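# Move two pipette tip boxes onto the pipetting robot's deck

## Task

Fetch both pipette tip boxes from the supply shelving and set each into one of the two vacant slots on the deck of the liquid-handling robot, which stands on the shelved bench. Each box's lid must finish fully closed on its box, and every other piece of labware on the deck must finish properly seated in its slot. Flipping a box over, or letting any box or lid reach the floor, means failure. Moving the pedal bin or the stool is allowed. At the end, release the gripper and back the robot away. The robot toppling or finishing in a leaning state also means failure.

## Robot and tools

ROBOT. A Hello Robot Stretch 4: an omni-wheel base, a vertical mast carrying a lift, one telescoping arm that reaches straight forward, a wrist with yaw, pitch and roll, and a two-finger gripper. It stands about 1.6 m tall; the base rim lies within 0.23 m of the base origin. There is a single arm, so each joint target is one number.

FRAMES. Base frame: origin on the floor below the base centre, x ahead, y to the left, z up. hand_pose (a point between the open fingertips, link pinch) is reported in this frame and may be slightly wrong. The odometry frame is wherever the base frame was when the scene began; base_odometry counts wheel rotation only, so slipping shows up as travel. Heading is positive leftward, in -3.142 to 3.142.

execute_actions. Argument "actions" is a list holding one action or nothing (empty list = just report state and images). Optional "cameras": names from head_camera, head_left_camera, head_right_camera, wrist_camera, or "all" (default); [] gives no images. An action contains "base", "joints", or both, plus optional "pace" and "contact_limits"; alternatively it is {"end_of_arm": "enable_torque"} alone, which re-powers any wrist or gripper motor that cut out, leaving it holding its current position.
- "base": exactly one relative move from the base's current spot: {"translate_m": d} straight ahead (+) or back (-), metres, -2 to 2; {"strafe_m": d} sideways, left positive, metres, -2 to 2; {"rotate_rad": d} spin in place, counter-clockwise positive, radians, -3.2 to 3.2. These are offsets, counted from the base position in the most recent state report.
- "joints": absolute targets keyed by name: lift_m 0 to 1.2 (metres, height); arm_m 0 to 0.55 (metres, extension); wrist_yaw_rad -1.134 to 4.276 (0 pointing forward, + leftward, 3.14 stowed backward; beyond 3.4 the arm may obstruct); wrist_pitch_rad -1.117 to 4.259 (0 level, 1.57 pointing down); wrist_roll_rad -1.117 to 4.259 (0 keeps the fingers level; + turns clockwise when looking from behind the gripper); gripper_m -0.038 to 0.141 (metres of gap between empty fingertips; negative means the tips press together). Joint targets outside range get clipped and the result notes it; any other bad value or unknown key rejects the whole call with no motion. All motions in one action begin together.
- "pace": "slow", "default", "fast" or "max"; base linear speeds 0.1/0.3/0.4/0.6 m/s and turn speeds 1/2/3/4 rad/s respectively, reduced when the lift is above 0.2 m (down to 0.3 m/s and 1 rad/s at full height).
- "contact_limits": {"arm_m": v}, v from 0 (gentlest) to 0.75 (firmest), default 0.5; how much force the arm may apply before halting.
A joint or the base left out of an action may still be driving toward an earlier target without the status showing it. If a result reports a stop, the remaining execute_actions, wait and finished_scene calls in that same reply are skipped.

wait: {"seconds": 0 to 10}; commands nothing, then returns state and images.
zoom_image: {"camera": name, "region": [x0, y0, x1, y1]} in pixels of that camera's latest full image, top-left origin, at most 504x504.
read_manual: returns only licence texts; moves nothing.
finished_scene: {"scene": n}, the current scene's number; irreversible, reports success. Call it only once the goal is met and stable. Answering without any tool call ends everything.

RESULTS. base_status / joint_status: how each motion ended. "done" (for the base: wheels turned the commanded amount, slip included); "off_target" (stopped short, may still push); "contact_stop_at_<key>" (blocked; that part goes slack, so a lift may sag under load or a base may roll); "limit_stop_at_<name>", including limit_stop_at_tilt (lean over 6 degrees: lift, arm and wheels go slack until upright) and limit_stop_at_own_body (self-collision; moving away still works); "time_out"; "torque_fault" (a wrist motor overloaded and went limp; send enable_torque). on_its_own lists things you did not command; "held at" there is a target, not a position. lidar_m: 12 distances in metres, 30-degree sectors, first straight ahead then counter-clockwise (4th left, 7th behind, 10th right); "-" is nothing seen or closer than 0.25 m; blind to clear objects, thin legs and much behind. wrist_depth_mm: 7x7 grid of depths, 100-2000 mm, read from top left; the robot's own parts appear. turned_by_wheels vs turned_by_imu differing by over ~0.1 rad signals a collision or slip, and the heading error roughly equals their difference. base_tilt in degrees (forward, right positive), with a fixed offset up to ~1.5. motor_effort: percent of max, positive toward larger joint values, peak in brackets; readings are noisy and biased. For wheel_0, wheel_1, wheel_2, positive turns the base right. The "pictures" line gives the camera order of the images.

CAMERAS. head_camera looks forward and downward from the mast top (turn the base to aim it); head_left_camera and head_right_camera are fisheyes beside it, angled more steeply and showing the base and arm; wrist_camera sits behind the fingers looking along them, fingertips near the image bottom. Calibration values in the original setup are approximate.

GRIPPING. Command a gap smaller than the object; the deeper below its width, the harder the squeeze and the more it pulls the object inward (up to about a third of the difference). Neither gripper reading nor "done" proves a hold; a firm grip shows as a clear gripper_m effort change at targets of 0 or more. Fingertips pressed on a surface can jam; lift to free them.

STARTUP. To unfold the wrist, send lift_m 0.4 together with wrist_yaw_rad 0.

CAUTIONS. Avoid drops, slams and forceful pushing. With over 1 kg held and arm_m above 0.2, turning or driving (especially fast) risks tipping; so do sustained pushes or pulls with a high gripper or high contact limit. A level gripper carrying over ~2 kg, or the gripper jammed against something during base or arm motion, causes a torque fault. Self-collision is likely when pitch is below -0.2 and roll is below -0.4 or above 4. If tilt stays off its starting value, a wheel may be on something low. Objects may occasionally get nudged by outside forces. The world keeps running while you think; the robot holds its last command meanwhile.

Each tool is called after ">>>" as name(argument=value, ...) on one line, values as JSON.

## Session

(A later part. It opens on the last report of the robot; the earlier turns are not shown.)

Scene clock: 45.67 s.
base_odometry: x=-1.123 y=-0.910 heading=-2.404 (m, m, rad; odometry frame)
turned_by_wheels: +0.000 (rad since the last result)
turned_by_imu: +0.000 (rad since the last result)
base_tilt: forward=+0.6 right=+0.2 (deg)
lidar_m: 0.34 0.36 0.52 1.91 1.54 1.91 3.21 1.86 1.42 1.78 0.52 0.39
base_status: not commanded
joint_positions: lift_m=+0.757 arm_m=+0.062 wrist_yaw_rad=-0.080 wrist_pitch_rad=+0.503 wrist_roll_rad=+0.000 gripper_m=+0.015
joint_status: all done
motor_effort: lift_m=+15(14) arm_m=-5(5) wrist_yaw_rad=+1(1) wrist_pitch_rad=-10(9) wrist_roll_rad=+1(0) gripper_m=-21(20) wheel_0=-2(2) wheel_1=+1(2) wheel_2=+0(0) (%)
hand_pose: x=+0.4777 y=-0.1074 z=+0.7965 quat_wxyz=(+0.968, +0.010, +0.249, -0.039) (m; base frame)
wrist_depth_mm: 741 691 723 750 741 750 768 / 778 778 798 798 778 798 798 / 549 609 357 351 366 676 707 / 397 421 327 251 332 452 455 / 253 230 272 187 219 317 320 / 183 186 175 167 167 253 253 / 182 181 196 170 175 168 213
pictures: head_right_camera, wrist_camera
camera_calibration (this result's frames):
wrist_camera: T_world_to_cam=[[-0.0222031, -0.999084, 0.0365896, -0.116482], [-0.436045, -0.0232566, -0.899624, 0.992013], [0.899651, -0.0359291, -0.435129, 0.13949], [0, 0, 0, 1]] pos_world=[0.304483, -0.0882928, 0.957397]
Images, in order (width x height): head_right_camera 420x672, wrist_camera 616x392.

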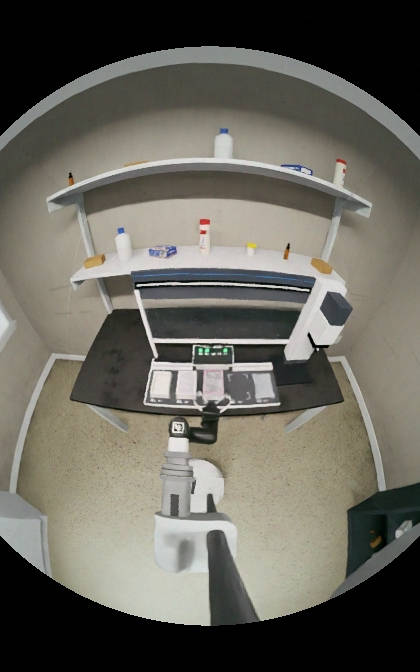

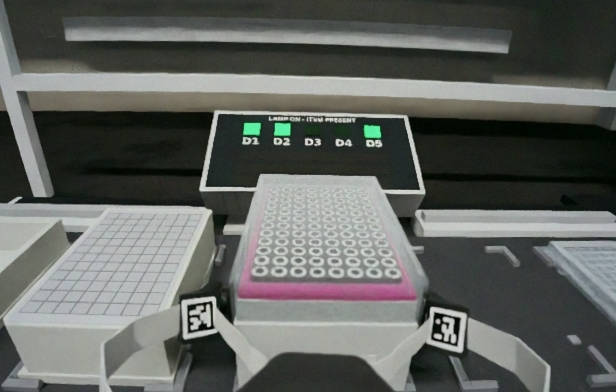

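>>> execute_actions(actions=[{"joints":{"lift_m":0.752},"pace":"slow"}], cameras=["wrist_camera"])

>>> execute_actions(actions=[{"joints":{"gripper_m":0.06,"arm_m":0.056,"lift_m":0.756},"pace":"slow"}], cameras=["wrist_camera"])

>>> execute_actions(actions=[{"joints":{"gripper_m":0.09,"arm_m":0.05},"pace":"slow"}], cameras=["wrist_camera"])

>>> execute_actions(actions=[{"joints":{"arm_m":0.0},"base":{"translate_m":-0.1},"pace":"slow"}], cameras=["wrist_camera","head_camera"])

Scene clock: 47.90 s.
base_odometry: x=-1.123 y=-0.910 heading=-2.404 (m, m, rad; odometry frame)
turned_by_wheels: +0.000 (rad since the last result)
turned_by_imu: +0.000 (rad since the last result)
base_tilt: forward=+0.7 right=+0.1 (deg)
lidar_m: 0.35 0.37 0.53 1.93 1.53 1.89 3.18 1.89 1.41 1.78 0.50 0.40
base_status: not commanded
joint_positions: lift_m=+0.753 arm_m=+0.062 wrist_yaw_rad=-0.080 wrist_pitch_rad=+0.500 wrist_roll_rad=+0.000 gripper_m=+0.015
joint_status: all done
motor_effort: lift_m=+13(15) arm_m=-5(5) wrist_yaw_rad=+1(1) wrist_pitch_rad=+0(9) wrist_roll_rad=+0(0) gripper_m=-21(21) wheel_0=-2(2) wheel_1=+2(1) wheel_2=+0(0) (%)
hand_pose: x=+0.4782 y=-0.1074 z=+0.7925 quat_wxyz=(+0.968, +0.010, +0.247, -0.039) (m; base frame)
wrist_depth_mm: 741 715 732 741 741 759 778 / 768 768 788 788 798 798 809 / 549 603 353 351 364 668 707 / 397 415 325 254 330 449 452 / 251 227 268 186 220 312 317 / 179 182 175 167 168 251 252 / 181 180 193 170 175 168 211
pictures: wrist_camera
camera_calibration (this result's frames):
wrist_camera: T_world_to_cam=[[-0.0223254, -0.999074, 0.0367795, -0.116454], [-0.433081, -0.0234932, -0.901049, 0.988292], [0.901079, -0.0360448, -0.432155, 0.134313], [0, 0, 0, 1]] pos_world=[0.304384, -0.0882872, 0.952827]
Images, in order (width x height): wrist_camera 616x392.

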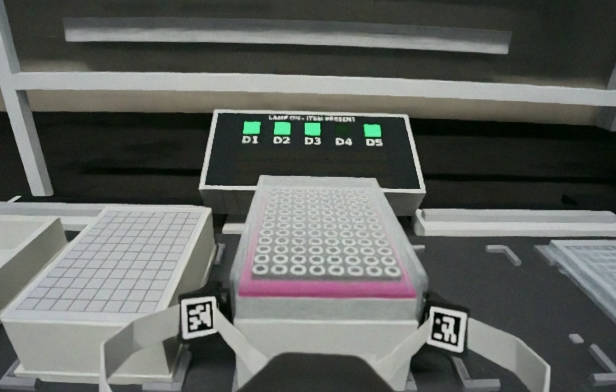

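Scene clock: 49.83 s.
base_odometry: x=-1.123 y=-0.910 heading=-2.404 (m, m, rad; odometry frame)
turned_by_wheels: +0.000 (rad since the last result)
turned_by_imu: +0.000 (rad since the last result)
base_tilt: forward=+0.6 right=+0.2 (deg)
lidar_m: 0.34 0.37 0.53 1.94 1.53 1.90 3.21 1.86 1.42 1.78 0.50 0.39
base_status: not commanded
joint_positions: lift_m=+0.756 arm_m=+0.057 wrist_yaw_rad=-0.081 wrist_pitch_rad=+0.502 wrist_roll_rad=+0.000 gripper_m=+0.060
joint_status: all done
motor_effort: lift_m=+23(25) arm_m=-5(5) wrist_yaw_rad=+4(5) wrist_pitch_rad=-3(6) wrist_roll_rad=+1(1) gripper_m=-9(22) wheel_0=-2(2) wheel_1=+2(1) wheel_2=+0(0) (%)
hand_pose: x=+0.4728 y=-0.1077 z=+0.7952 quat_wxyz=(+0.968, +0.010, +0.248, -0.039) (m; base frame)
wrist_depth_mm: 741 715 732 750 750 759 778 / 368 778 798 798 788 809 831 / 549 615 364 357 368 676 707 / 389 418 329 259 338 452 449 / 252 230 277 198 286 315 319 / 182 185 182 178 180 253 253 / 187 187 198 161 195 202 213
pictures: wrist_camera
camera_calibration (this result's frames):
wrist_camera: T_world_to_cam=[[-0.0233169, -0.999048, 0.036876, -0.116545], [-0.434579, -0.0230898, -0.900338, 0.988612], [0.900332, -0.0370186, -0.433627, 0.141736], [0, 0, 0, 1]] pos_world=[0.299303, -0.0883605, 0.955843]
Images, in order (width x height): wrist_camera 616x392.

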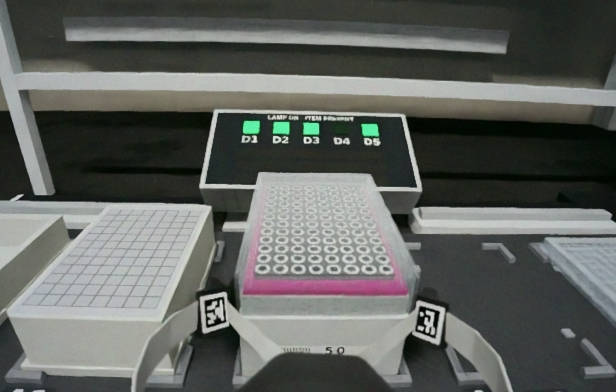

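Scene clock: 51.37 s.
base_odometry: x=-1.123 y=-0.910 heading=-2.404 (m, m, rad; odometry frame)
turned_by_wheels: +0.000 (rad since the last result)
turned_by_imu: +0.000 (rad since the last result)
base_tilt: forward=+0.7 right=+0.1 (deg)
lidar_m: 0.36 0.37 0.52 1.93 1.54 1.91 3.20 1.87 1.43 1.78 0.50 0.40
base_status: not commanded
joint_positions: lift_m=+0.756 arm_m=+0.051 wrist_yaw_rad=-0.080 wrist_pitch_rad=+0.502 wrist_roll_rad=+0.000 gripper_m=+0.090
joint_status: all done
motor_effort: lift_m=+23(23) arm_m=-5(6) wrist_yaw_rad=+1(5) wrist_pitch_rad=-4(4) wrist_roll_rad=+1(2) gripper_m=-1(11) wheel_0=-2(2) wheel_1=+2(2) wheel_2=+0(0) (%)
hand_pose: x=+0.4669 y=-0.1074 z=+0.7952 quat_wxyz=(+0.968, +0.010, +0.248, -0.039) (m; base frame)
wrist_depth_mm: 741 723 741 750 750 759 788 / 370 788 798 809 809 809 820 / 549 609 373 357 375 683 707 / 387 397 342 259 342 449 455 / 251 229 272 198 229 317 317 / 187 188 189 186 188 252 254 / 193 194 200 140 199 207 213
pictures: wrist_camera
camera_calibration (this result's frames):
wrist_camera: T_world_to_cam=[[-0.0223596, -0.99907, 0.0368762, -0.116897], [-0.434552, -0.0235066, -0.90034, 0.986003], [0.900369, -0.0361559, -0.433622, 0.147121], [0, 0, 0, 1]] pos_world=[0.293393, -0.0882919, 0.955844]
Images, in order (width x height): wrist_camera 616x392.

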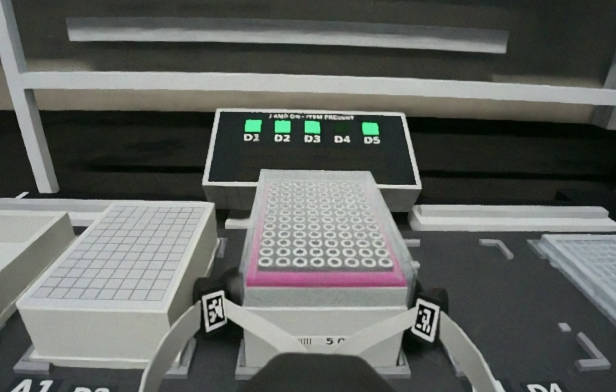

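Scene clock: 53.63 s.
base_odometry: x=-1.049 y=-0.843 heading=-2.405 (m, m, rad; odometry frame)
turned_by_wheels: +0.000 (rad since the last result)
turned_by_imu: +0.000 (rad since the last result)
base_tilt: forward=+0.7 right=+0.2 (deg)
lidar_m: 0.45 0.46 0.68 1.95 1.48 1.89 3.06 1.87 1.38 1.72 0.66 0.48
base_status: done
joint_positions: lift_m=+0.756 arm_m=+0.001 wrist_yaw_rad=-0.080 wrist_pitch_rad=+0.502 wrist_roll_rad=+0.000 gripper_m=+0.090
joint_status: all done
motor_effort: lift_m=+23(23) arm_m=-5(5) wrist_yaw_rad=+1(1) wrist_pitch_rad=-3(3) wrist_roll_rad=+1(1) gripper_m=-2(1) wheel_0=-3(3) wheel_1=-4(8) wheel_2=+3(8) (%)
hand_pose: x=+0.4170 y=-0.1074 z=+0.7952 quat_wxyz=(+0.968, +0.010, +0.248, -0.039) (m; base frame)
wrist_depth_mm: 866 866 866 878 891 917 904 / 904 931 960 512 946 976 904 / 609 535 480 384 591 676 549 / 324 345 351 322 413 424 430 / 296 301 306 310 312 319 319 / 276 279 196 285 222 293 296 / 1060 1060 1078 141 1060 831 1118
pictures: head_camera, wrist_camera
camera_calibration (this result's frames):
wrist_camera: T_world_to_cam=[[-0.0221656, -0.999074, 0.0368706, -0.118041], [-0.434635, -0.0235824, -0.900298, 0.964295], [0.900334, -0.0359809, -0.43371, 0.192136], [0, 0, 0, 1]] pos_world=[0.243513, -0.0882784, 0.955836]
Images, in order (width x height): head_camera 420x560, wrist_camera 616x392.

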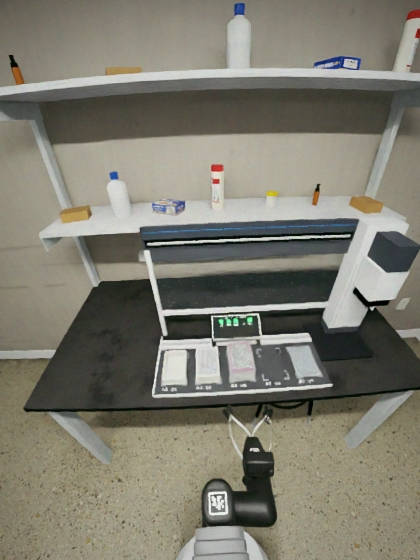

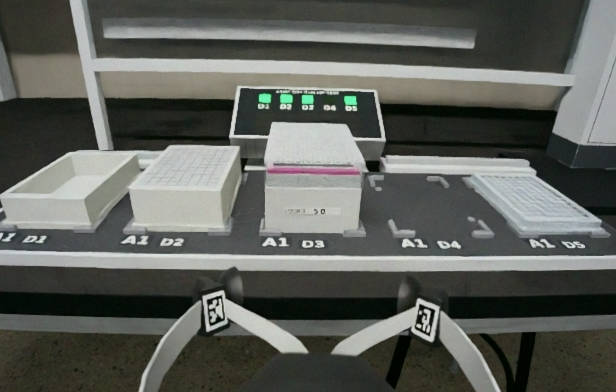

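>>> execute_actions(actions=[{"base":{"translate_m":-0.736},"joints":{"wrist_yaw_rad":0,"gripper_m":0.141},"pace":"fast"}], cameras=[])

>>> execute_actions(actions=[{"base":{"rotate_rad":-1.478},"joints":{"lift_m":0.535}}], cameras=[])

>>> execute_actions(actions=[{"base":{"translate_m":0.76},"joints":{"arm_m":0.1}}], cameras=["wrist_camera"])

Scene clock: 59.63 s.
base_odometry: x=-0.504 y=-0.348 heading=-2.405 (m, m, rad; odometry frame)
turned_by_wheels: +0.000 (rad since the last result)
turned_by_imu: +0.002 (rad since the last result)
base_tilt: forward=+0.7 right=+0.1 (deg)
lidar_m: 1.19 1.25 2.03 1.32 1.38 1.91 2.32 2.40 1.36 1.30 1.86 1.25
base_status: done
joint_positions: lift_m=+0.756 arm_m=+0.001 wrist_yaw_rad=+0.000 wrist_pitch_rad=+0.502 wrist_roll_rad=+0.000 gripper_m=+0.141
joint_status: all done
motor_effort: lift_m=+23(23) arm_m=-5(5) wrist_yaw_rad=+1(5) wrist_pitch_rad=-6(4) wrist_roll_rad=+1(1) gripper_m=+0(4) wheel_0=-2(5) wheel_1=-1(6) wheel_2=+1(19) (%)
hand_pose: x=+0.4248 y=-0.0874 z=+0.7952 quat_wxyz=(+0.969, +0.000, +0.248, +0.000) (m; base frame)
wrist_depth_mm: 1576 1576 1537 1537 1499 1078 1464 / 1618 1138 1138 976 1098 1118 1537 / 1808 1756 1808 1708 1205 1182 960 / 1921 1863 1863 1808 1756 1808 1756 / 1537 1499 1618 1618 1661 1576 1576 / 1229 1229 216 1308 1308 208 1336 / 1060 1078 1078 142 1098 1118 1118
pictures: none
No camera images: the call's "cameras" was empty. Leave "cameras" out to get every camera's image.

Scene clock: 61.63 s.
base_odometry: x=-0.504 y=-0.348 heading=+2.401 (m, m, rad; odometry frame)
turned_by_wheels: -1.477 (rad since the last result)
turned_by_imu: -1.493 (rad since the last result)
base_tilt: forward=+0.7 right=+0.2 (deg)
lidar_m: 1.30 1.93 1.21 1.20 1.28 2.01 1.33 1.38 2.04 2.30 2.36 1.34
base_status: done
joint_positions: lift_m=+0.535 arm_m=+0.001 wrist_yaw_rad=+0.000 wrist_pitch_rad=+0.502 wrist_roll_rad=+0.000 gripper_m=+0.141
joint_status: all done
motor_effort: lift_m=+14(21) arm_m=-5(5) wrist_yaw_rad=+1(0) wrist_pitch_rad=-4(5) wrist_roll_rad=+1(2) gripper_m=+0(0) wheel_0=+3(6) wheel_1=+3(11) wheel_2=+3(7) (%)
hand_pose: x=+0.4248 y=-0.0874 z=+0.5749 quat_wxyz=(+0.969, +0.000, +0.248, +0.000) (m; base frame)
wrist_depth_mm: 1537 1430 1397 1336 1336 1281 946 / 1661 1576 1464 1078 1336 1182 991 / 1756 1661 1618 1537 1499 1255 1430 / 1576 1576 1537 1499 1499 1336 1537 / 1160 1205 1255 1229 1205 1182 1308 / 960 931 216 1025 1025 208 1042 / 820 831 854 142 854 842 854
pictures: none
No camera images: the call's "cameras" was empty. Leave "cameras" out to get every camera's image.

Scene clock: 65.67 s.
base_odometry: x=-1.065 y=+0.164 heading=+2.401 (m, m, rad; odometry frame)
turned_by_wheels: +0.000 (rad since the last result)
turned_by_imu: +0.000 (rad since the last result)
base_tilt: forward=+0.6 right=+0.2 (deg)
lidar_m: 0.54 0.56 1.61 1.12 1.23 1.83 2.10 2.23 2.41 2.37 0.72 0.55
base_status: done
joint_positions: lift_m=+0.535 arm_m=+0.099 wrist_yaw_rad=+0.000 wrist_pitch_rad=+0.502 wrist_roll_rad=+0.000 gripper_m=+0.141
joint_status: all done
motor_effort: lift_m=+14(14) arm_m=+5(6) wrist_yaw_rad=+1(2) wrist_pitch_rad=-4(6) wrist_roll_rad=+1(1) gripper_m=-1(2) wheel_0=+1(9) wheel_1=+3(10) wheel_2=-2(9) (%)
hand_pose: x=+0.5230 y=-0.0874 z=+0.5748 quat_wxyz=(+0.969, +0.000, +0.248, +0.000) (m; base frame)
wrist_depth_mm: 289 397 591 591 580 564 554 / 294 407 640 634 615 597 574 / 298 421 597 661 640 627 615 / 304 402 445 327 433 469 477 / 301 332 338 319 332 351 355 / 303 290 216 277 281 208 282 / 343 424 707 142 723 266 260
pictures: wrist_camera
camera_calibration (this result's frames):
wrist_camera: T_world_to_cam=[[0.05789, -0.997642, 0.0368614, -0.129354], [-0.431493, -0.0583004, -0.90023, 0.807733], [0.900257, 0.0362089, -0.433851, 0.00833165], [0, 0, 0, 1]] pos_world=[0.348519, -0.0822595, 0.735528]
Images, in order (width x height): wrist_camera 616x392.

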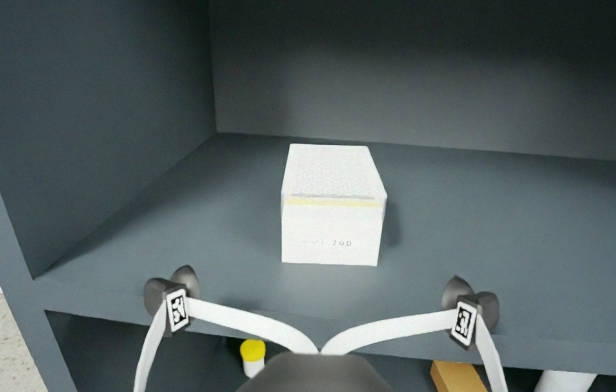

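>>> execute_actions(actions=[{"base":{"strafe_m":-0.024},"joints":{"wrist_yaw_rad":0.07,"arm_m":0.16,"lift_m":0.522}}], cameras=[])

>>> execute_actions(actions=[{"joints":{"arm_m":0.222,"lift_m":0.519},"pace":"slow","contact_limits":{"arm_m":0.15}}], cameras=["wrist_camera"])

Scene clock: 67.83 s.
base_odometry: x=-1.049 y=+0.182 heading=+2.401 (m, m, rad; odometry frame)
turned_by_wheels: +0.000 (rad since the last result)
turned_by_imu: +0.000 (rad since the last result)
base_tilt: forward=+0.7 right=+0.2 (deg)
lidar_m: 0.53 0.59 1.61 1.16 1.27 1.86 2.10 2.25 2.40 2.35 0.74 0.54
base_status: done
joint_positions: lift_m=+0.522 arm_m=+0.159 wrist_yaw_rad=+0.070 wrist_pitch_rad=+0.502 wrist_roll_rad=+0.000 gripper_m=+0.141
joint_status: all done
motor_effort: lift_m=+14(14) arm_m=+6(5) wrist_yaw_rad=+1(5) wrist_pitch_rad=-4(4) wrist_roll_rad=+1(1) gripper_m=-1(0) wheel_0=+1(14) wheel_1=-1(10) wheel_2=+0(2) (%)
hand_pose: x=+0.5884 y=-0.0695 z=+0.5619 quat_wxyz=(+0.968, -0.009, +0.248, +0.034) (m; base frame)
wrist_depth_mm: 281 377 544 539 521 500 480 / 287 389 580 574 554 525 508 / 294 397 554 591 574 554 535 / 300 384 415 283 404 439 442 / 291 312 317 247 296 329 330 / 248 240 216 256 258 208 263 / 285 226 219 141 217 217 221
pictures: none
No camera images: the call's "cameras" was empty. Leave "cameras" out to get every camera's image.

Scene clock: 69.70 s.
base_odometry: x=-1.049 y=+0.182 heading=+2.401 (m, m, rad; odometry frame)
turned_by_wheels: +0.000 (rad since the last result)
turned_by_imu: +0.000 (rad since the last result)
base_tilt: forward=+0.6 right=+0.2 (deg)
lidar_m: 0.53 0.57 1.61 1.17 1.26 1.86 2.09 2.23 2.40 2.36 0.73 0.55
base_status: not commanded
joint_positions: lift_m=+0.519 arm_m=+0.221 wrist_yaw_rad=+0.070 wrist_pitch_rad=+0.502 wrist_roll_rad=+0.000 gripper_m=+0.141
joint_status: all done
motor_effort: lift_m=+14(14) arm_m=+6(6) wrist_yaw_rad=+1(0) wrist_pitch_rad=-5(4) wrist_roll_rad=+0(1) gripper_m=+0(1) wheel_0=+1(1) wheel_1=-1(1) wheel_2=+0(0) (%)
contact_limits: arm_m 0.15
hand_pose: x=+0.6504 y=-0.0695 z=+0.5589 quat_wxyz=(+0.968, -0.009, +0.248, +0.034) (m; base frame)
wrist_depth_mm: 276 373 500 484 469 445 430 / 283 382 530 521 492 473 452 / 289 394 549 544 521 496 484 / 296 377 407 270 421 427 439 / 287 306 310 203 291 322 325 / 242 236 193 188 185 208 257 / 206 206 209 142 203 213 216
pictures: wrist_camera
camera_calibration (this result's frames):
wrist_camera: T_world_to_cam=[[0.127532, -0.991149, 0.0368595, -0.163124], [-0.426387, -0.0883414, -0.900217, 0.843981], [0.895505, 0.0990898, -0.43388, -0.106509], [0, 0, 0, 1]] pos_world=[0.476045, -0.0765679, 0.719566]
Images, in order (width x height): wrist_camera 616x392.

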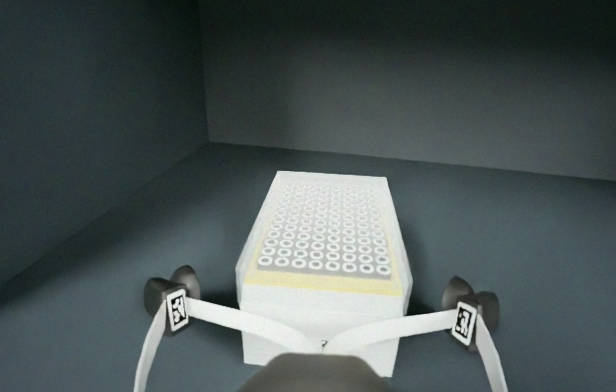

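>>> execute_actions(actions=[{"base":{"strafe_m":-0.002},"joints":{"arm_m":0.23,"gripper_m":0.11},"pace":"slow"}], cameras=[])

>>> execute_actions(actions=[{"joints":{"gripper_m":0.015}}], cameras=["wrist_camera"])

>>> execute_actions(actions=[{"joints":{"lift_m":0.55},"pace":"slow"}], cameras=["wrist_camera"])

Scene clock: 72.60 s.
base_odometry: x=-1.047 y=+0.183 heading=+2.401 (m, m, rad; odometry frame)
turned_by_wheels: +0.000 (rad since the last result)
turned_by_imu: +0.001 (rad since the last result)
base_tilt: forward=+0.7 right=+0.2 (deg)
lidar_m: 0.54 0.58 1.59 1.16 1.24 1.83 2.10 2.21 2.38 2.36 0.72 0.56
base_status: done
joint_positions: lift_m=+0.519 arm_m=+0.229 wrist_yaw_rad=+0.070 wrist_pitch_rad=+0.502 wrist_roll_rad=+0.000 gripper_m=+0.110
joint_status: all done
motor_effort: lift_m=+14(14) arm_m=+5(6) wrist_yaw_rad=+1(1) wrist_pitch_rad=-5(4) wrist_roll_rad=+1(1) gripper_m=-1(1) wheel_0=+2(6) wheel_1=-1(5) wheel_2=+0(1) (%)
hand_pose: x=+0.6584 y=-0.0695 z=+0.5589 quat_wxyz=(+0.968, -0.009, +0.248, +0.034) (m; base frame)
wrist_depth_mm: 279 375 496 477 459 439 427 / 285 384 521 512 488 466 449 / 291 397 544 535 517 496 477 / 297 379 407 266 421 430 436 / 287 306 309 203 291 322 322 / 242 245 187 182 180 248 257 / 206 205 202 141 202 210 218
pictures: none
No camera images: the call's "cameras" was empty. Leave "cameras" out to get every camera's image.

Scene clock: 74.37 s.
base_odometry: x=-1.047 y=+0.183 heading=+2.401 (m, m, rad; odometry frame)
turned_by_wheels: +0.000 (rad since the last result)
turned_by_imu: +0.000 (rad since the last result)
base_tilt: forward=+0.6 right=+0.2 (deg)
lidar_m: 0.53 0.59 1.60 1.17 1.26 1.86 2.11 2.23 2.41 2.35 0.75 0.56
base_status: not commanded
joint_positions: lift_m=+0.519 arm_m=+0.229 wrist_yaw_rad=+0.070 wrist_pitch_rad=+0.503 wrist_roll_rad=+0.000 gripper_m=+0.015
joint_status: all done
motor_effort: lift_m=+14(14) arm_m=+5(5) wrist_yaw_rad=+0(0) wrist_pitch_rad=-8(9) wrist_roll_rad=+1(2) gripper_m=-22(22) wheel_0=+2(2) wheel_1=-1(1) wheel_2=+0(0) (%)
hand_pose: x=+0.6582 y=-0.0695 z=+0.5585 quat_wxyz=(+0.968, -0.009, +0.249, +0.034) (m; base frame)
wrist_depth_mm: 277 373 492 477 459 439 424 / 285 384 517 512 488 466 449 / 291 397 535 530 512 496 473 / 297 375 407 251 421 424 433 / 286 303 296 186 210 320 322 / 241 243 171 166 167 255 256 / 204 202 195 169 172 167 216
pictures: wrist_camera
camera_calibration (this result's frames):
wrist_camera: T_world_to_cam=[[0.127599, -0.991144, 0.036784, -0.164119], [-0.427559, -0.0884319, -0.899652, 0.847445], [0.894937, 0.099067, -0.435056, -0.112647], [0, 0, 0, 1]] pos_world=[0.484087, -0.0765643, 0.719435]
Images, in order (width x height): wrist_camera 616x392.

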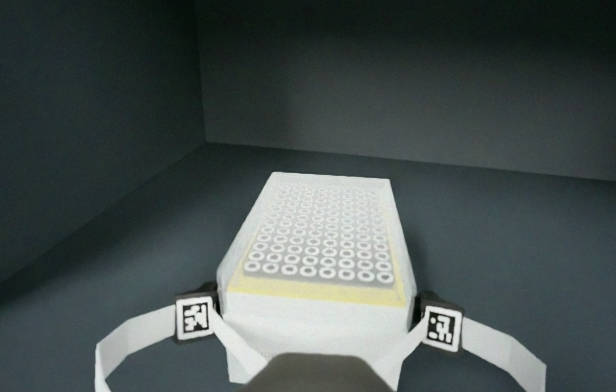

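Scene clock: 75.43 s.
base_odometry: x=-1.047 y=+0.183 heading=+2.401 (m, m, rad; odometry frame)
turned_by_wheels: +0.000 (rad since the last result)
turned_by_imu: +0.000 (rad since the last result)
base_tilt: forward=+0.7 right=+0.1 (deg)
lidar_m: 0.53 0.56 1.61 1.16 1.26 1.86 2.10 2.23 2.39 2.33 0.74 0.56
base_status: not commanded
joint_positions: lift_m=+0.550 arm_m=+0.229 wrist_yaw_rad=+0.070 wrist_pitch_rad=+0.503 wrist_roll_rad=+0.000 gripper_m=+0.015
joint_status: all done
motor_effort: lift_m=+25(26) arm_m=+5(5) wrist_yaw_rad=+1(1) wrist_pitch_rad=-9(9) wrist_roll_rad=+1(1) gripper_m=-21(22) wheel_0=+2(2) wheel_1=-1(1) wheel_2=+0(0) (%)
hand_pose: x=+0.6582 y=-0.0695 z=+0.5886 quat_wxyz=(+0.968, -0.009, +0.249, +0.034) (m; base frame)
wrist_depth_mm: 278 373 492 480 459 439 427 / 285 382 517 508 488 466 445 / 290 397 554 539 517 496 477 / 297 404 473 251 484 496 492 / 304 353 343 186 211 370 377 / 277 285 172 166 167 297 300 / 239 235 227 169 173 168 256
pictures: wrist_camera
camera_calibration (this result's frames):
wrist_camera: T_world_to_cam=[[0.127605, -0.991143, 0.0367743, -0.165222], [-0.427712, -0.0884428, -0.899578, 0.874536], [0.894863, 0.0990617, -0.435209, -0.0994111], [0, 0, 0, 1]] pos_world=[0.484092, -0.076564, 0.749524]
Images, in order (width x height): wrist_camera 616x392.

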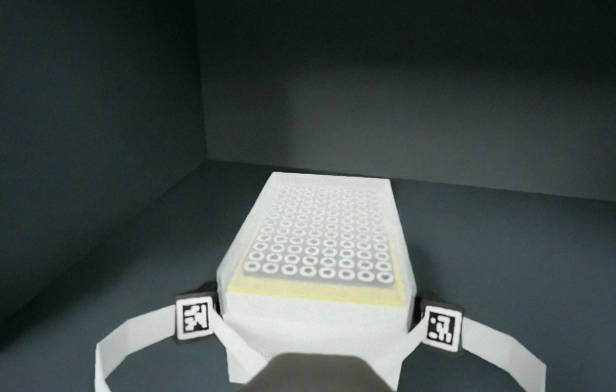

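>>> execute_actions(actions=[{"base":{"translate_m":-0.613},"joints":{"arm_m":0.0}}], cameras=[])

>>> execute_actions(actions=[{"base":{"rotate_rad":1.477},"joints":{"lift_m":0.85,"wrist_yaw_rad":0.045},"pace":"slow"}], cameras=[])

>>> execute_actions(actions=[{"base":{"translate_m":0.84},"joints":{"arm_m":0.04}}], cameras=["head_camera","wrist_camera","head_right_camera"])

>>> zoom_image(camera="head_right_camera", region=[155, 340, 255, 420])

Scene clock: 80.57 s.
base_odometry: x=-0.595 y=-0.230 heading=+2.401 (m, m, rad; odometry frame)
turned_by_wheels: +0.000 (rad since the last result)
turned_by_imu: +0.002 (rad since the last result)
base_tilt: forward=+0.7 right=+0.2 (deg)
lidar_m: 0.50 1.76 1.24 1.20 1.29 2.17 1.48 1.55 2.45 2.30 2.14 1.18
base_status: done
joint_positions: lift_m=+0.550 arm_m=+0.001 wrist_yaw_rad=+0.070 wrist_pitch_rad=+0.503 wrist_roll_rad=+0.000 gripper_m=+0.015
joint_status: all done
motor_effort: lift_m=+24(25) arm_m=-5(6) wrist_yaw_rad=+1(0) wrist_pitch_rad=-8(9) wrist_roll_rad=+2(2) gripper_m=-21(21) wheel_0=-3(8) wheel_1=-2(6) wheel_2=+1(13) (%)
hand_pose: x=+0.4300 y=-0.0695 z=+0.5886 quat_wxyz=(+0.968, -0.009, +0.249, +0.034) (m; base frame)
wrist_depth_mm: 1464 1430 1308 1205 1205 1138 1008 / 1576 1464 1397 1182 1229 1182 976 / 1661 1576 1464 1397 1336 960 866 / 1576 1618 1499 250 1366 1336 946 / 1205 1229 1182 186 211 1182 1042 / 976 991 172 166 167 1008 991 / 831 820 798 169 173 168 891
pictures: none
No camera images: the call's "cameras" was empty. Leave "cameras" out to get every camera's image.

Scene clock: 83.60 s.
base_odometry: x=-0.595 y=-0.230 heading=-2.406 (m, m, rad; odometry frame)
turned_by_wheels: +1.476 (rad since the last result)
turned_by_imu: +1.493 (rad since the last result)
base_tilt: forward=+0.7 right=+0.2 (deg)
lidar_m: 0.49 1.27 2.17 1.47 1.53 2.10 2.31 2.34 1.21 1.14 1.69 1.25
base_status: done
joint_positions: lift_m=+0.850 arm_m=+0.001 wrist_yaw_rad=+0.045 wrist_pitch_rad=+0.503 wrist_roll_rad=+0.000 gripper_m=+0.015
joint_status: all done
motor_effort: lift_m=+25(26) arm_m=-5(5) wrist_yaw_rad=+1(4) wrist_pitch_rad=-9(8) wrist_roll_rad=+1(1) gripper_m=-22(21) wheel_0=-2(4) wheel_1=-2(5) wheel_2=-4(4) (%)
hand_pose: x=+0.4282 y=-0.0759 z=+0.8885 quat_wxyz=(+0.968, -0.006, +0.249, +0.022) (m; base frame)
wrist_depth_mm: 1661 1618 1537 1537 1537 1229 1430 / 1756 1661 1618 1205 1537 1537 1576 / 1808 1098 1078 1025 1025 1008 1661 / - - 1921 251 1255 1756 1756 / 1708 1756 1661 187 210 1708 1808 / 1397 1336 172 166 167 1366 1430 / 1160 1160 1118 169 172 168 1229
pictures: none
No camera images: the call's "cameras" was empty. Leave "cameras" out to get every camera's image.

Scene clock: 87.87 s.
base_odometry: x=-1.217 y=-0.794 heading=-2.406 (m, m, rad; odometry frame)
turned_by_wheels: +0.000 (rad since the last result)
turned_by_imu: -0.001 (rad since the last result)
base_tilt: forward=+0.6 right=+0.1 (deg)
lidar_m: 0.36 0.38 0.51 2.08 1.65 2.07 3.18 1.68 1.28 1.64 0.52 0.37
base_status: done
joint_positions: lift_m=+0.850 arm_m=+0.039 wrist_yaw_rad=+0.045 wrist_pitch_rad=+0.503 wrist_roll_rad=+0.000 gripper_m=+0.015
joint_status: all done
motor_effort: lift_m=+25(25) arm_m=+5(7) wrist_yaw_rad=+0(2) wrist_pitch_rad=-9(9) wrist_roll_rad=+1(1) gripper_m=-20(21) wheel_0=+2(5) wheel_1=+1(7) wheel_2=-2(12) (%)
hand_pose: x=+0.4664 y=-0.0759 z=+0.8886 quat_wxyz=(+0.968, -0.006, +0.249, +0.022) (m; base frame)
wrist_depth_mm: 820 820 788 778 768 750 741 / 891 866 831 820 798 778 778 / 820 904 878 866 842 831 831 / 580 591 430 250 585 621 404 / 427 407 343 186 210 500 427 / 306 293 172 166 166 384 387 / 271 242 242 169 172 167 324
pictures: head_camera, head_right_camera, wrist_camera
camera_calibration (this result's frames):
wrist_camera: T_world_to_cam=[[0.102801, -0.994022, 0.0367634, -0.146794], [-0.429909, -0.0777292, -0.89952, 1.06359], [0.897001, 0.0766669, -0.435329, 0.200822], [0, 0, 0, 1]] pos_world=[0.292199, -0.0786413, 1.04954]
Images, in order (width x height): head_camera 420x560, head_right_camera 420x672, wrist_camera 616x392.

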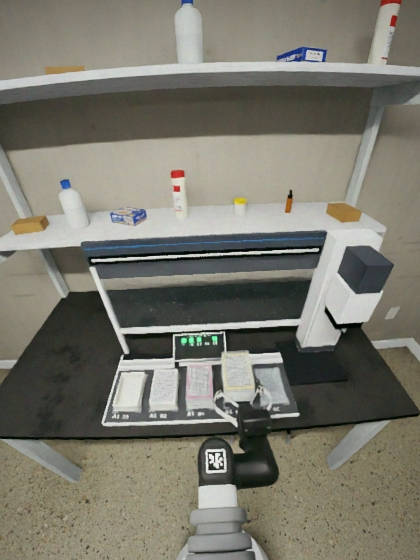

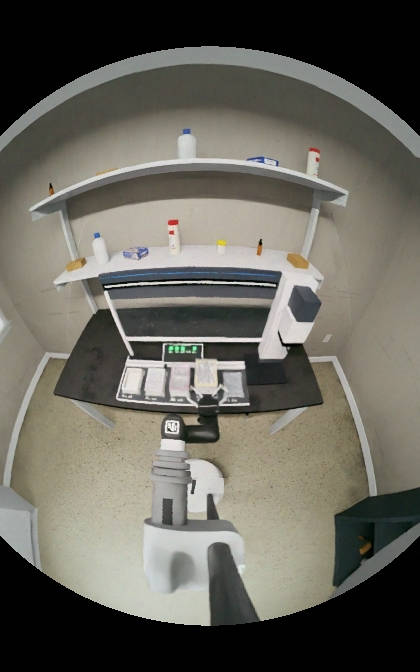

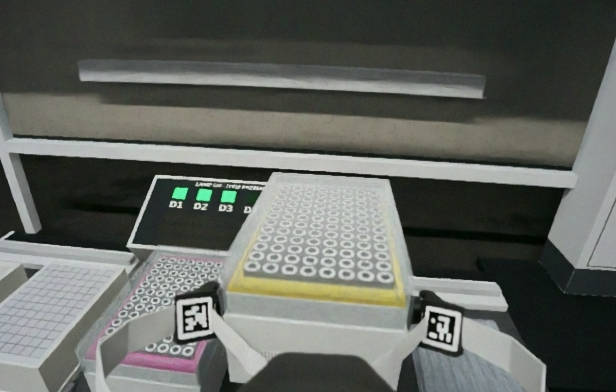

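Region (155, 340, 255, 420) of head_right_camera's 420x672 image, scaled by 5.040, with more detail than that image has; it fills the top 403 rows of this view, and the rest is white.

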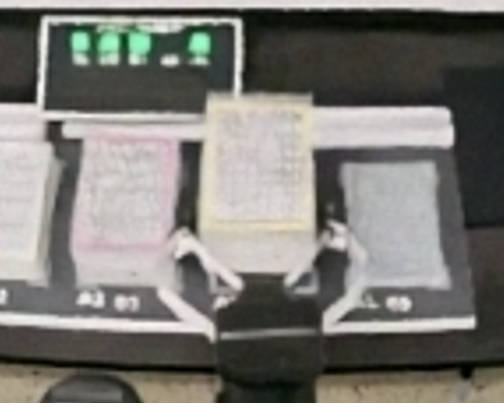

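>>> execute_actions(actions=[{"base":{"strafe_m":-0.005},"pace":"slow"}], cameras=[])

>>> execute_actions(actions=[{"joints":{"lift_m":0.775},"pace":"slow"}], cameras=["head_camera","wrist_camera","head_right_camera"])

>>> zoom_image(camera="head_right_camera", region=[155, 350, 255, 420])

>>> zoom_image(camera="head_camera", region=[170, 340, 310, 440])

Scene clock: 93.50 s.
base_odometry: x=-1.221 y=-0.790 heading=-2.406 (m, m, rad; odometry frame)
turned_by_wheels: +0.000 (rad since the last result)
turned_by_imu: +0.001 (rad since the last result)
base_tilt: forward=+0.6 right=+0.1 (deg)
lidar_m: 0.35 0.38 0.56 2.10 1.65 2.10 3.18 1.66 1.26 1.63 0.53 0.38
base_status: done
joint_positions: lift_m=+0.850 arm_m=+0.039 wrist_yaw_rad=+0.045 wrist_pitch_rad=+0.503 wrist_roll_rad=+0.000 gripper_m=+0.015
joint_status: not commanded
motor_effort: lift_m=+25(25) arm_m=+5(5) wrist_yaw_rad=+0(0) wrist_pitch_rad=-8(9) wrist_roll_rad=+1(2) gripper_m=-21(21) wheel_0=+2(5) wheel_1=-3(7) wheel_2=+0(2) (%)
hand_pose: x=+0.4664 y=-0.0759 z=+0.8886 quat_wxyz=(+0.968, -0.006, +0.249, +0.022) (m; base frame)
wrist_depth_mm: 831 820 798 778 759 759 750 / 891 866 831 809 798 778 788 / 831 904 878 854 854 842 831 / 591 585 427 251 580 621 402 / 424 404 345 186 211 504 430 / 306 291 172 166 167 382 387 / 267 242 244 169 172 167 324
pictures: none
No camera images: the call's "cameras" was empty. Leave "cameras" out to get every camera's image.

Scene clock: 95.00 s.
base_odometry: x=-1.221 y=-0.790 heading=-2.406 (m, m, rad; odometry frame)
turned_by_wheels: +0.000 (rad since the last result)
turned_by_imu: +0.000 (rad since the last result)
base_tilt: forward=+0.7 right=+0.2 (deg)
lidar_m: 0.36 0.38 0.53 2.07 1.67 2.10 3.18 1.65 1.28 1.62 0.52 0.40
base_status: not commanded
joint_positions: lift_m=+0.775 arm_m=+0.039 wrist_yaw_rad=+0.045 wrist_pitch_rad=+0.503 wrist_roll_rad=+0.000 gripper_m=+0.015
joint_status: all done
motor_effort: lift_m=+15(24) arm_m=+5(5) wrist_yaw_rad=+0(0) wrist_pitch_rad=-9(9) wrist_roll_rad=+1(1) gripper_m=-21(21) wheel_0=+2(2) wheel_1=-3(3) wheel_2=+0(0) (%)
hand_pose: x=+0.4664 y=-0.0759 z=+0.8144 quat_wxyz=(+0.968, -0.006, +0.249, +0.022) (m; base frame)
wrist_depth_mm: 831 778 778 768 741 741 732 / 854 854 842 809 798 788 778 / 661 415 389 591 715 732 691 / 397 357 357 251 488 492 418 / 257 223 249 186 210 349 351 / 239 210 172 166 166 279 281 / 224 220 213 169 173 167 240
pictures: head_camera, head_right_camera, wrist_camera
camera_calibration (this result's frames):
wrist_camera: T_world_to_cam=[[0.1028, -0.994022, 0.0367659, -0.14407], [-0.429872, -0.0777277, -0.899538, 0.99689], [0.897019, 0.0766679, -0.435292, 0.168499], [0, 0, 0, 1]] pos_world=[0.292198, -0.0786414, 0.975383]
Images, in order (width x height): head_camera 420x560, head_right_camera 420x672, wrist_camera 616x392.

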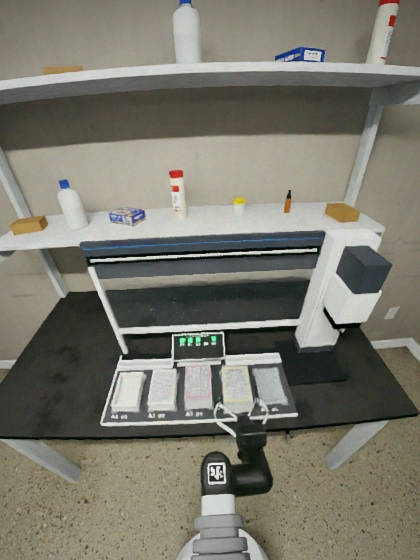

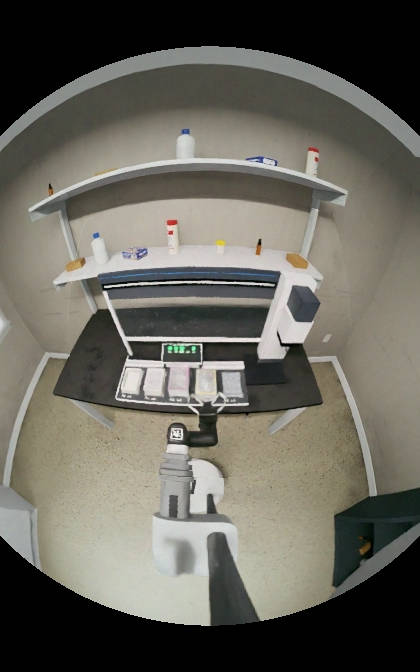

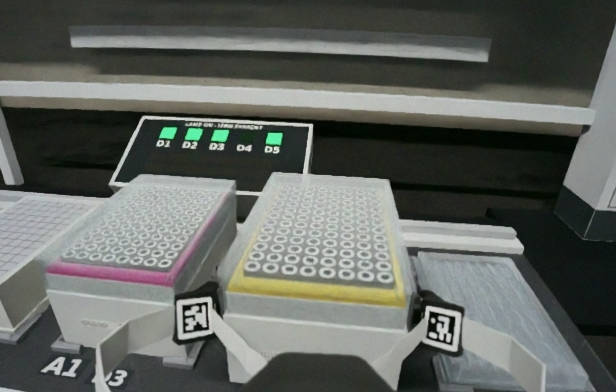

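Region (155, 350, 255, 420) of head_right_camera's 420x672 image, scaled by 5.040, with more detail than that image has; it fills the top 353 rows of this view, and the rest is white.

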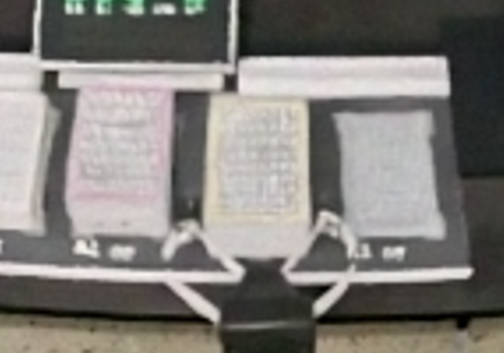

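Region (170, 340, 310, 440) of head_camera's 420x560 image, scaled by 3.600, with more detail than that image has; it fills the top 360 rows of this view, and the rest is white.

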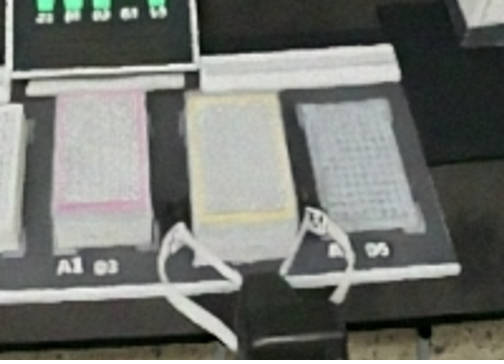

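>>> execute_actions(actions=[{"joints":{"arm_m":0.064},"pace":"slow"}], cameras=["head_camera","wrist_camera","head_right_camera"])

>>> zoom_image(camera="head_right_camera", region=[155, 350, 255, 420])

>>> zoom_image(camera="head_camera", region=[170, 340, 310, 440])

Scene clock: 97.33 s.
base_odometry: x=-1.221 y=-0.790 heading=-2.406 (m, m, rad; odometry frame)
turned_by_wheels: +0.000 (rad since the last result)
turned_by_imu: +0.000 (rad since the last result)
base_tilt: forward=+0.6 right=+0.2 (deg)
lidar_m: 0.36 0.36 0.52 2.10 1.66 2.10 3.18 1.69 1.27 1.63 0.53 0.39
base_status: not commanded
joint_positions: lift_m=+0.775 arm_m=+0.063 wrist_yaw_rad=+0.045 wrist_pitch_rad=+0.503 wrist_roll_rad=+0.000 gripper_m=+0.015
joint_status: all done
motor_effort: lift_m=+15(15) arm_m=+6(5) wrist_yaw_rad=+0(0) wrist_pitch_rad=-9(8) wrist_roll_rad=+2(1) gripper_m=-20(23) wheel_0=+2(2) wheel_1=-3(3) wheel_2=+0(0) (%)
hand_pose: x=+0.4904 y=-0.0759 z=+0.8144 quat_wxyz=(+0.968, -0.006, +0.249, +0.022) (m; base frame)
wrist_depth_mm: 798 750 750 741 723 723 723 / 854 831 798 788 788 768 768 / 661 387 375 634 707 668 691 / 439 343 336 250 484 496 484 / 254 223 249 186 210 338 351 / 191 189 172 166 167 278 279 / 206 198 211 169 173 168 240
pictures: head_camera, head_right_camera, wrist_camera
camera_calibration (this result's frames):
wrist_camera: T_world_to_cam=[[0.1028, -0.994022, 0.0367658, -0.146532], [-0.429871, -0.0777276, -0.899538, 1.00718], [0.897019, 0.0766679, -0.435292, 0.147019], [0, 0, 0, 1]] pos_world=[0.316144, -0.0786414, 0.975384]
Images, in order (width x height): head_camera 420x560, head_right_camera 420x672, wrist_camera 616x392.

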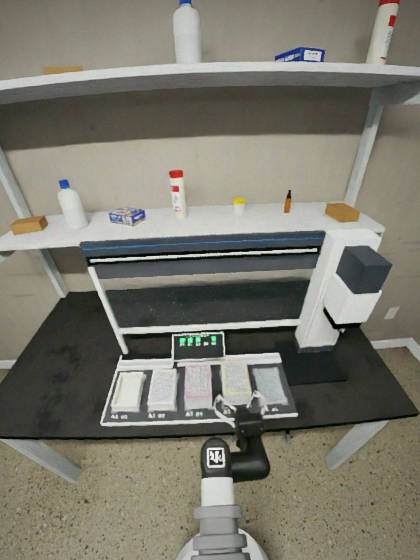

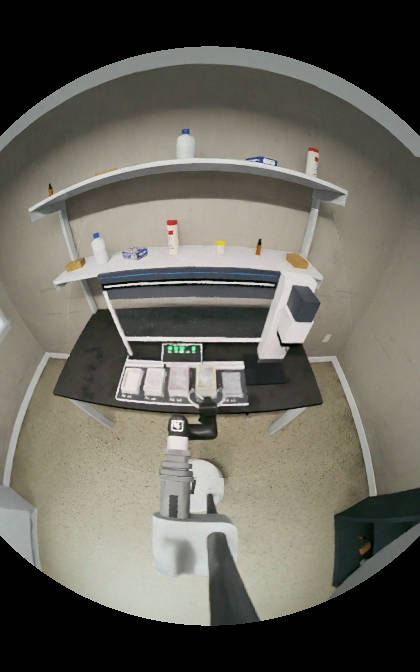

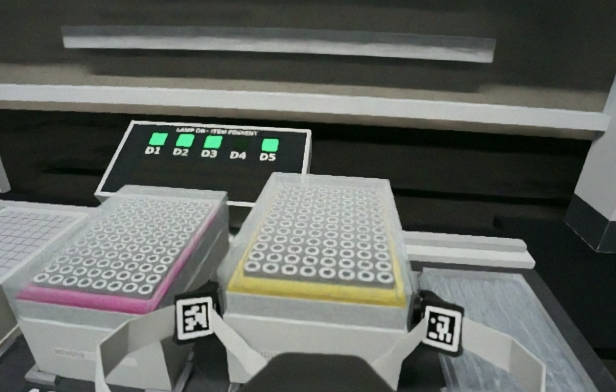

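Region (155, 350, 255, 420) of head_right_camera's 420x672 image, scaled by 5.040, with more detail than that image has; it fills the top 353 rows of this view, and the rest is white.

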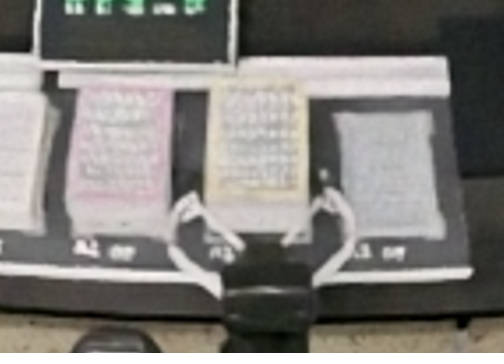

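Region (170, 340, 310, 440) of head_camera's 420x560 image, scaled by 3.600, with more detail than that image has; it fills the top 360 rows of this view, and the rest is white.

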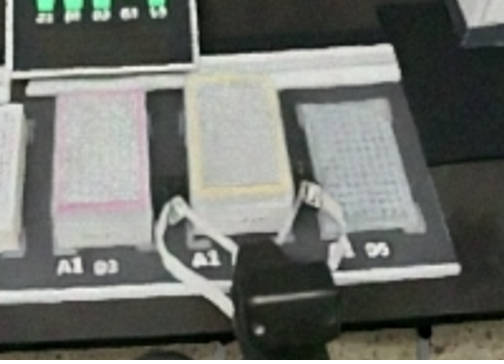

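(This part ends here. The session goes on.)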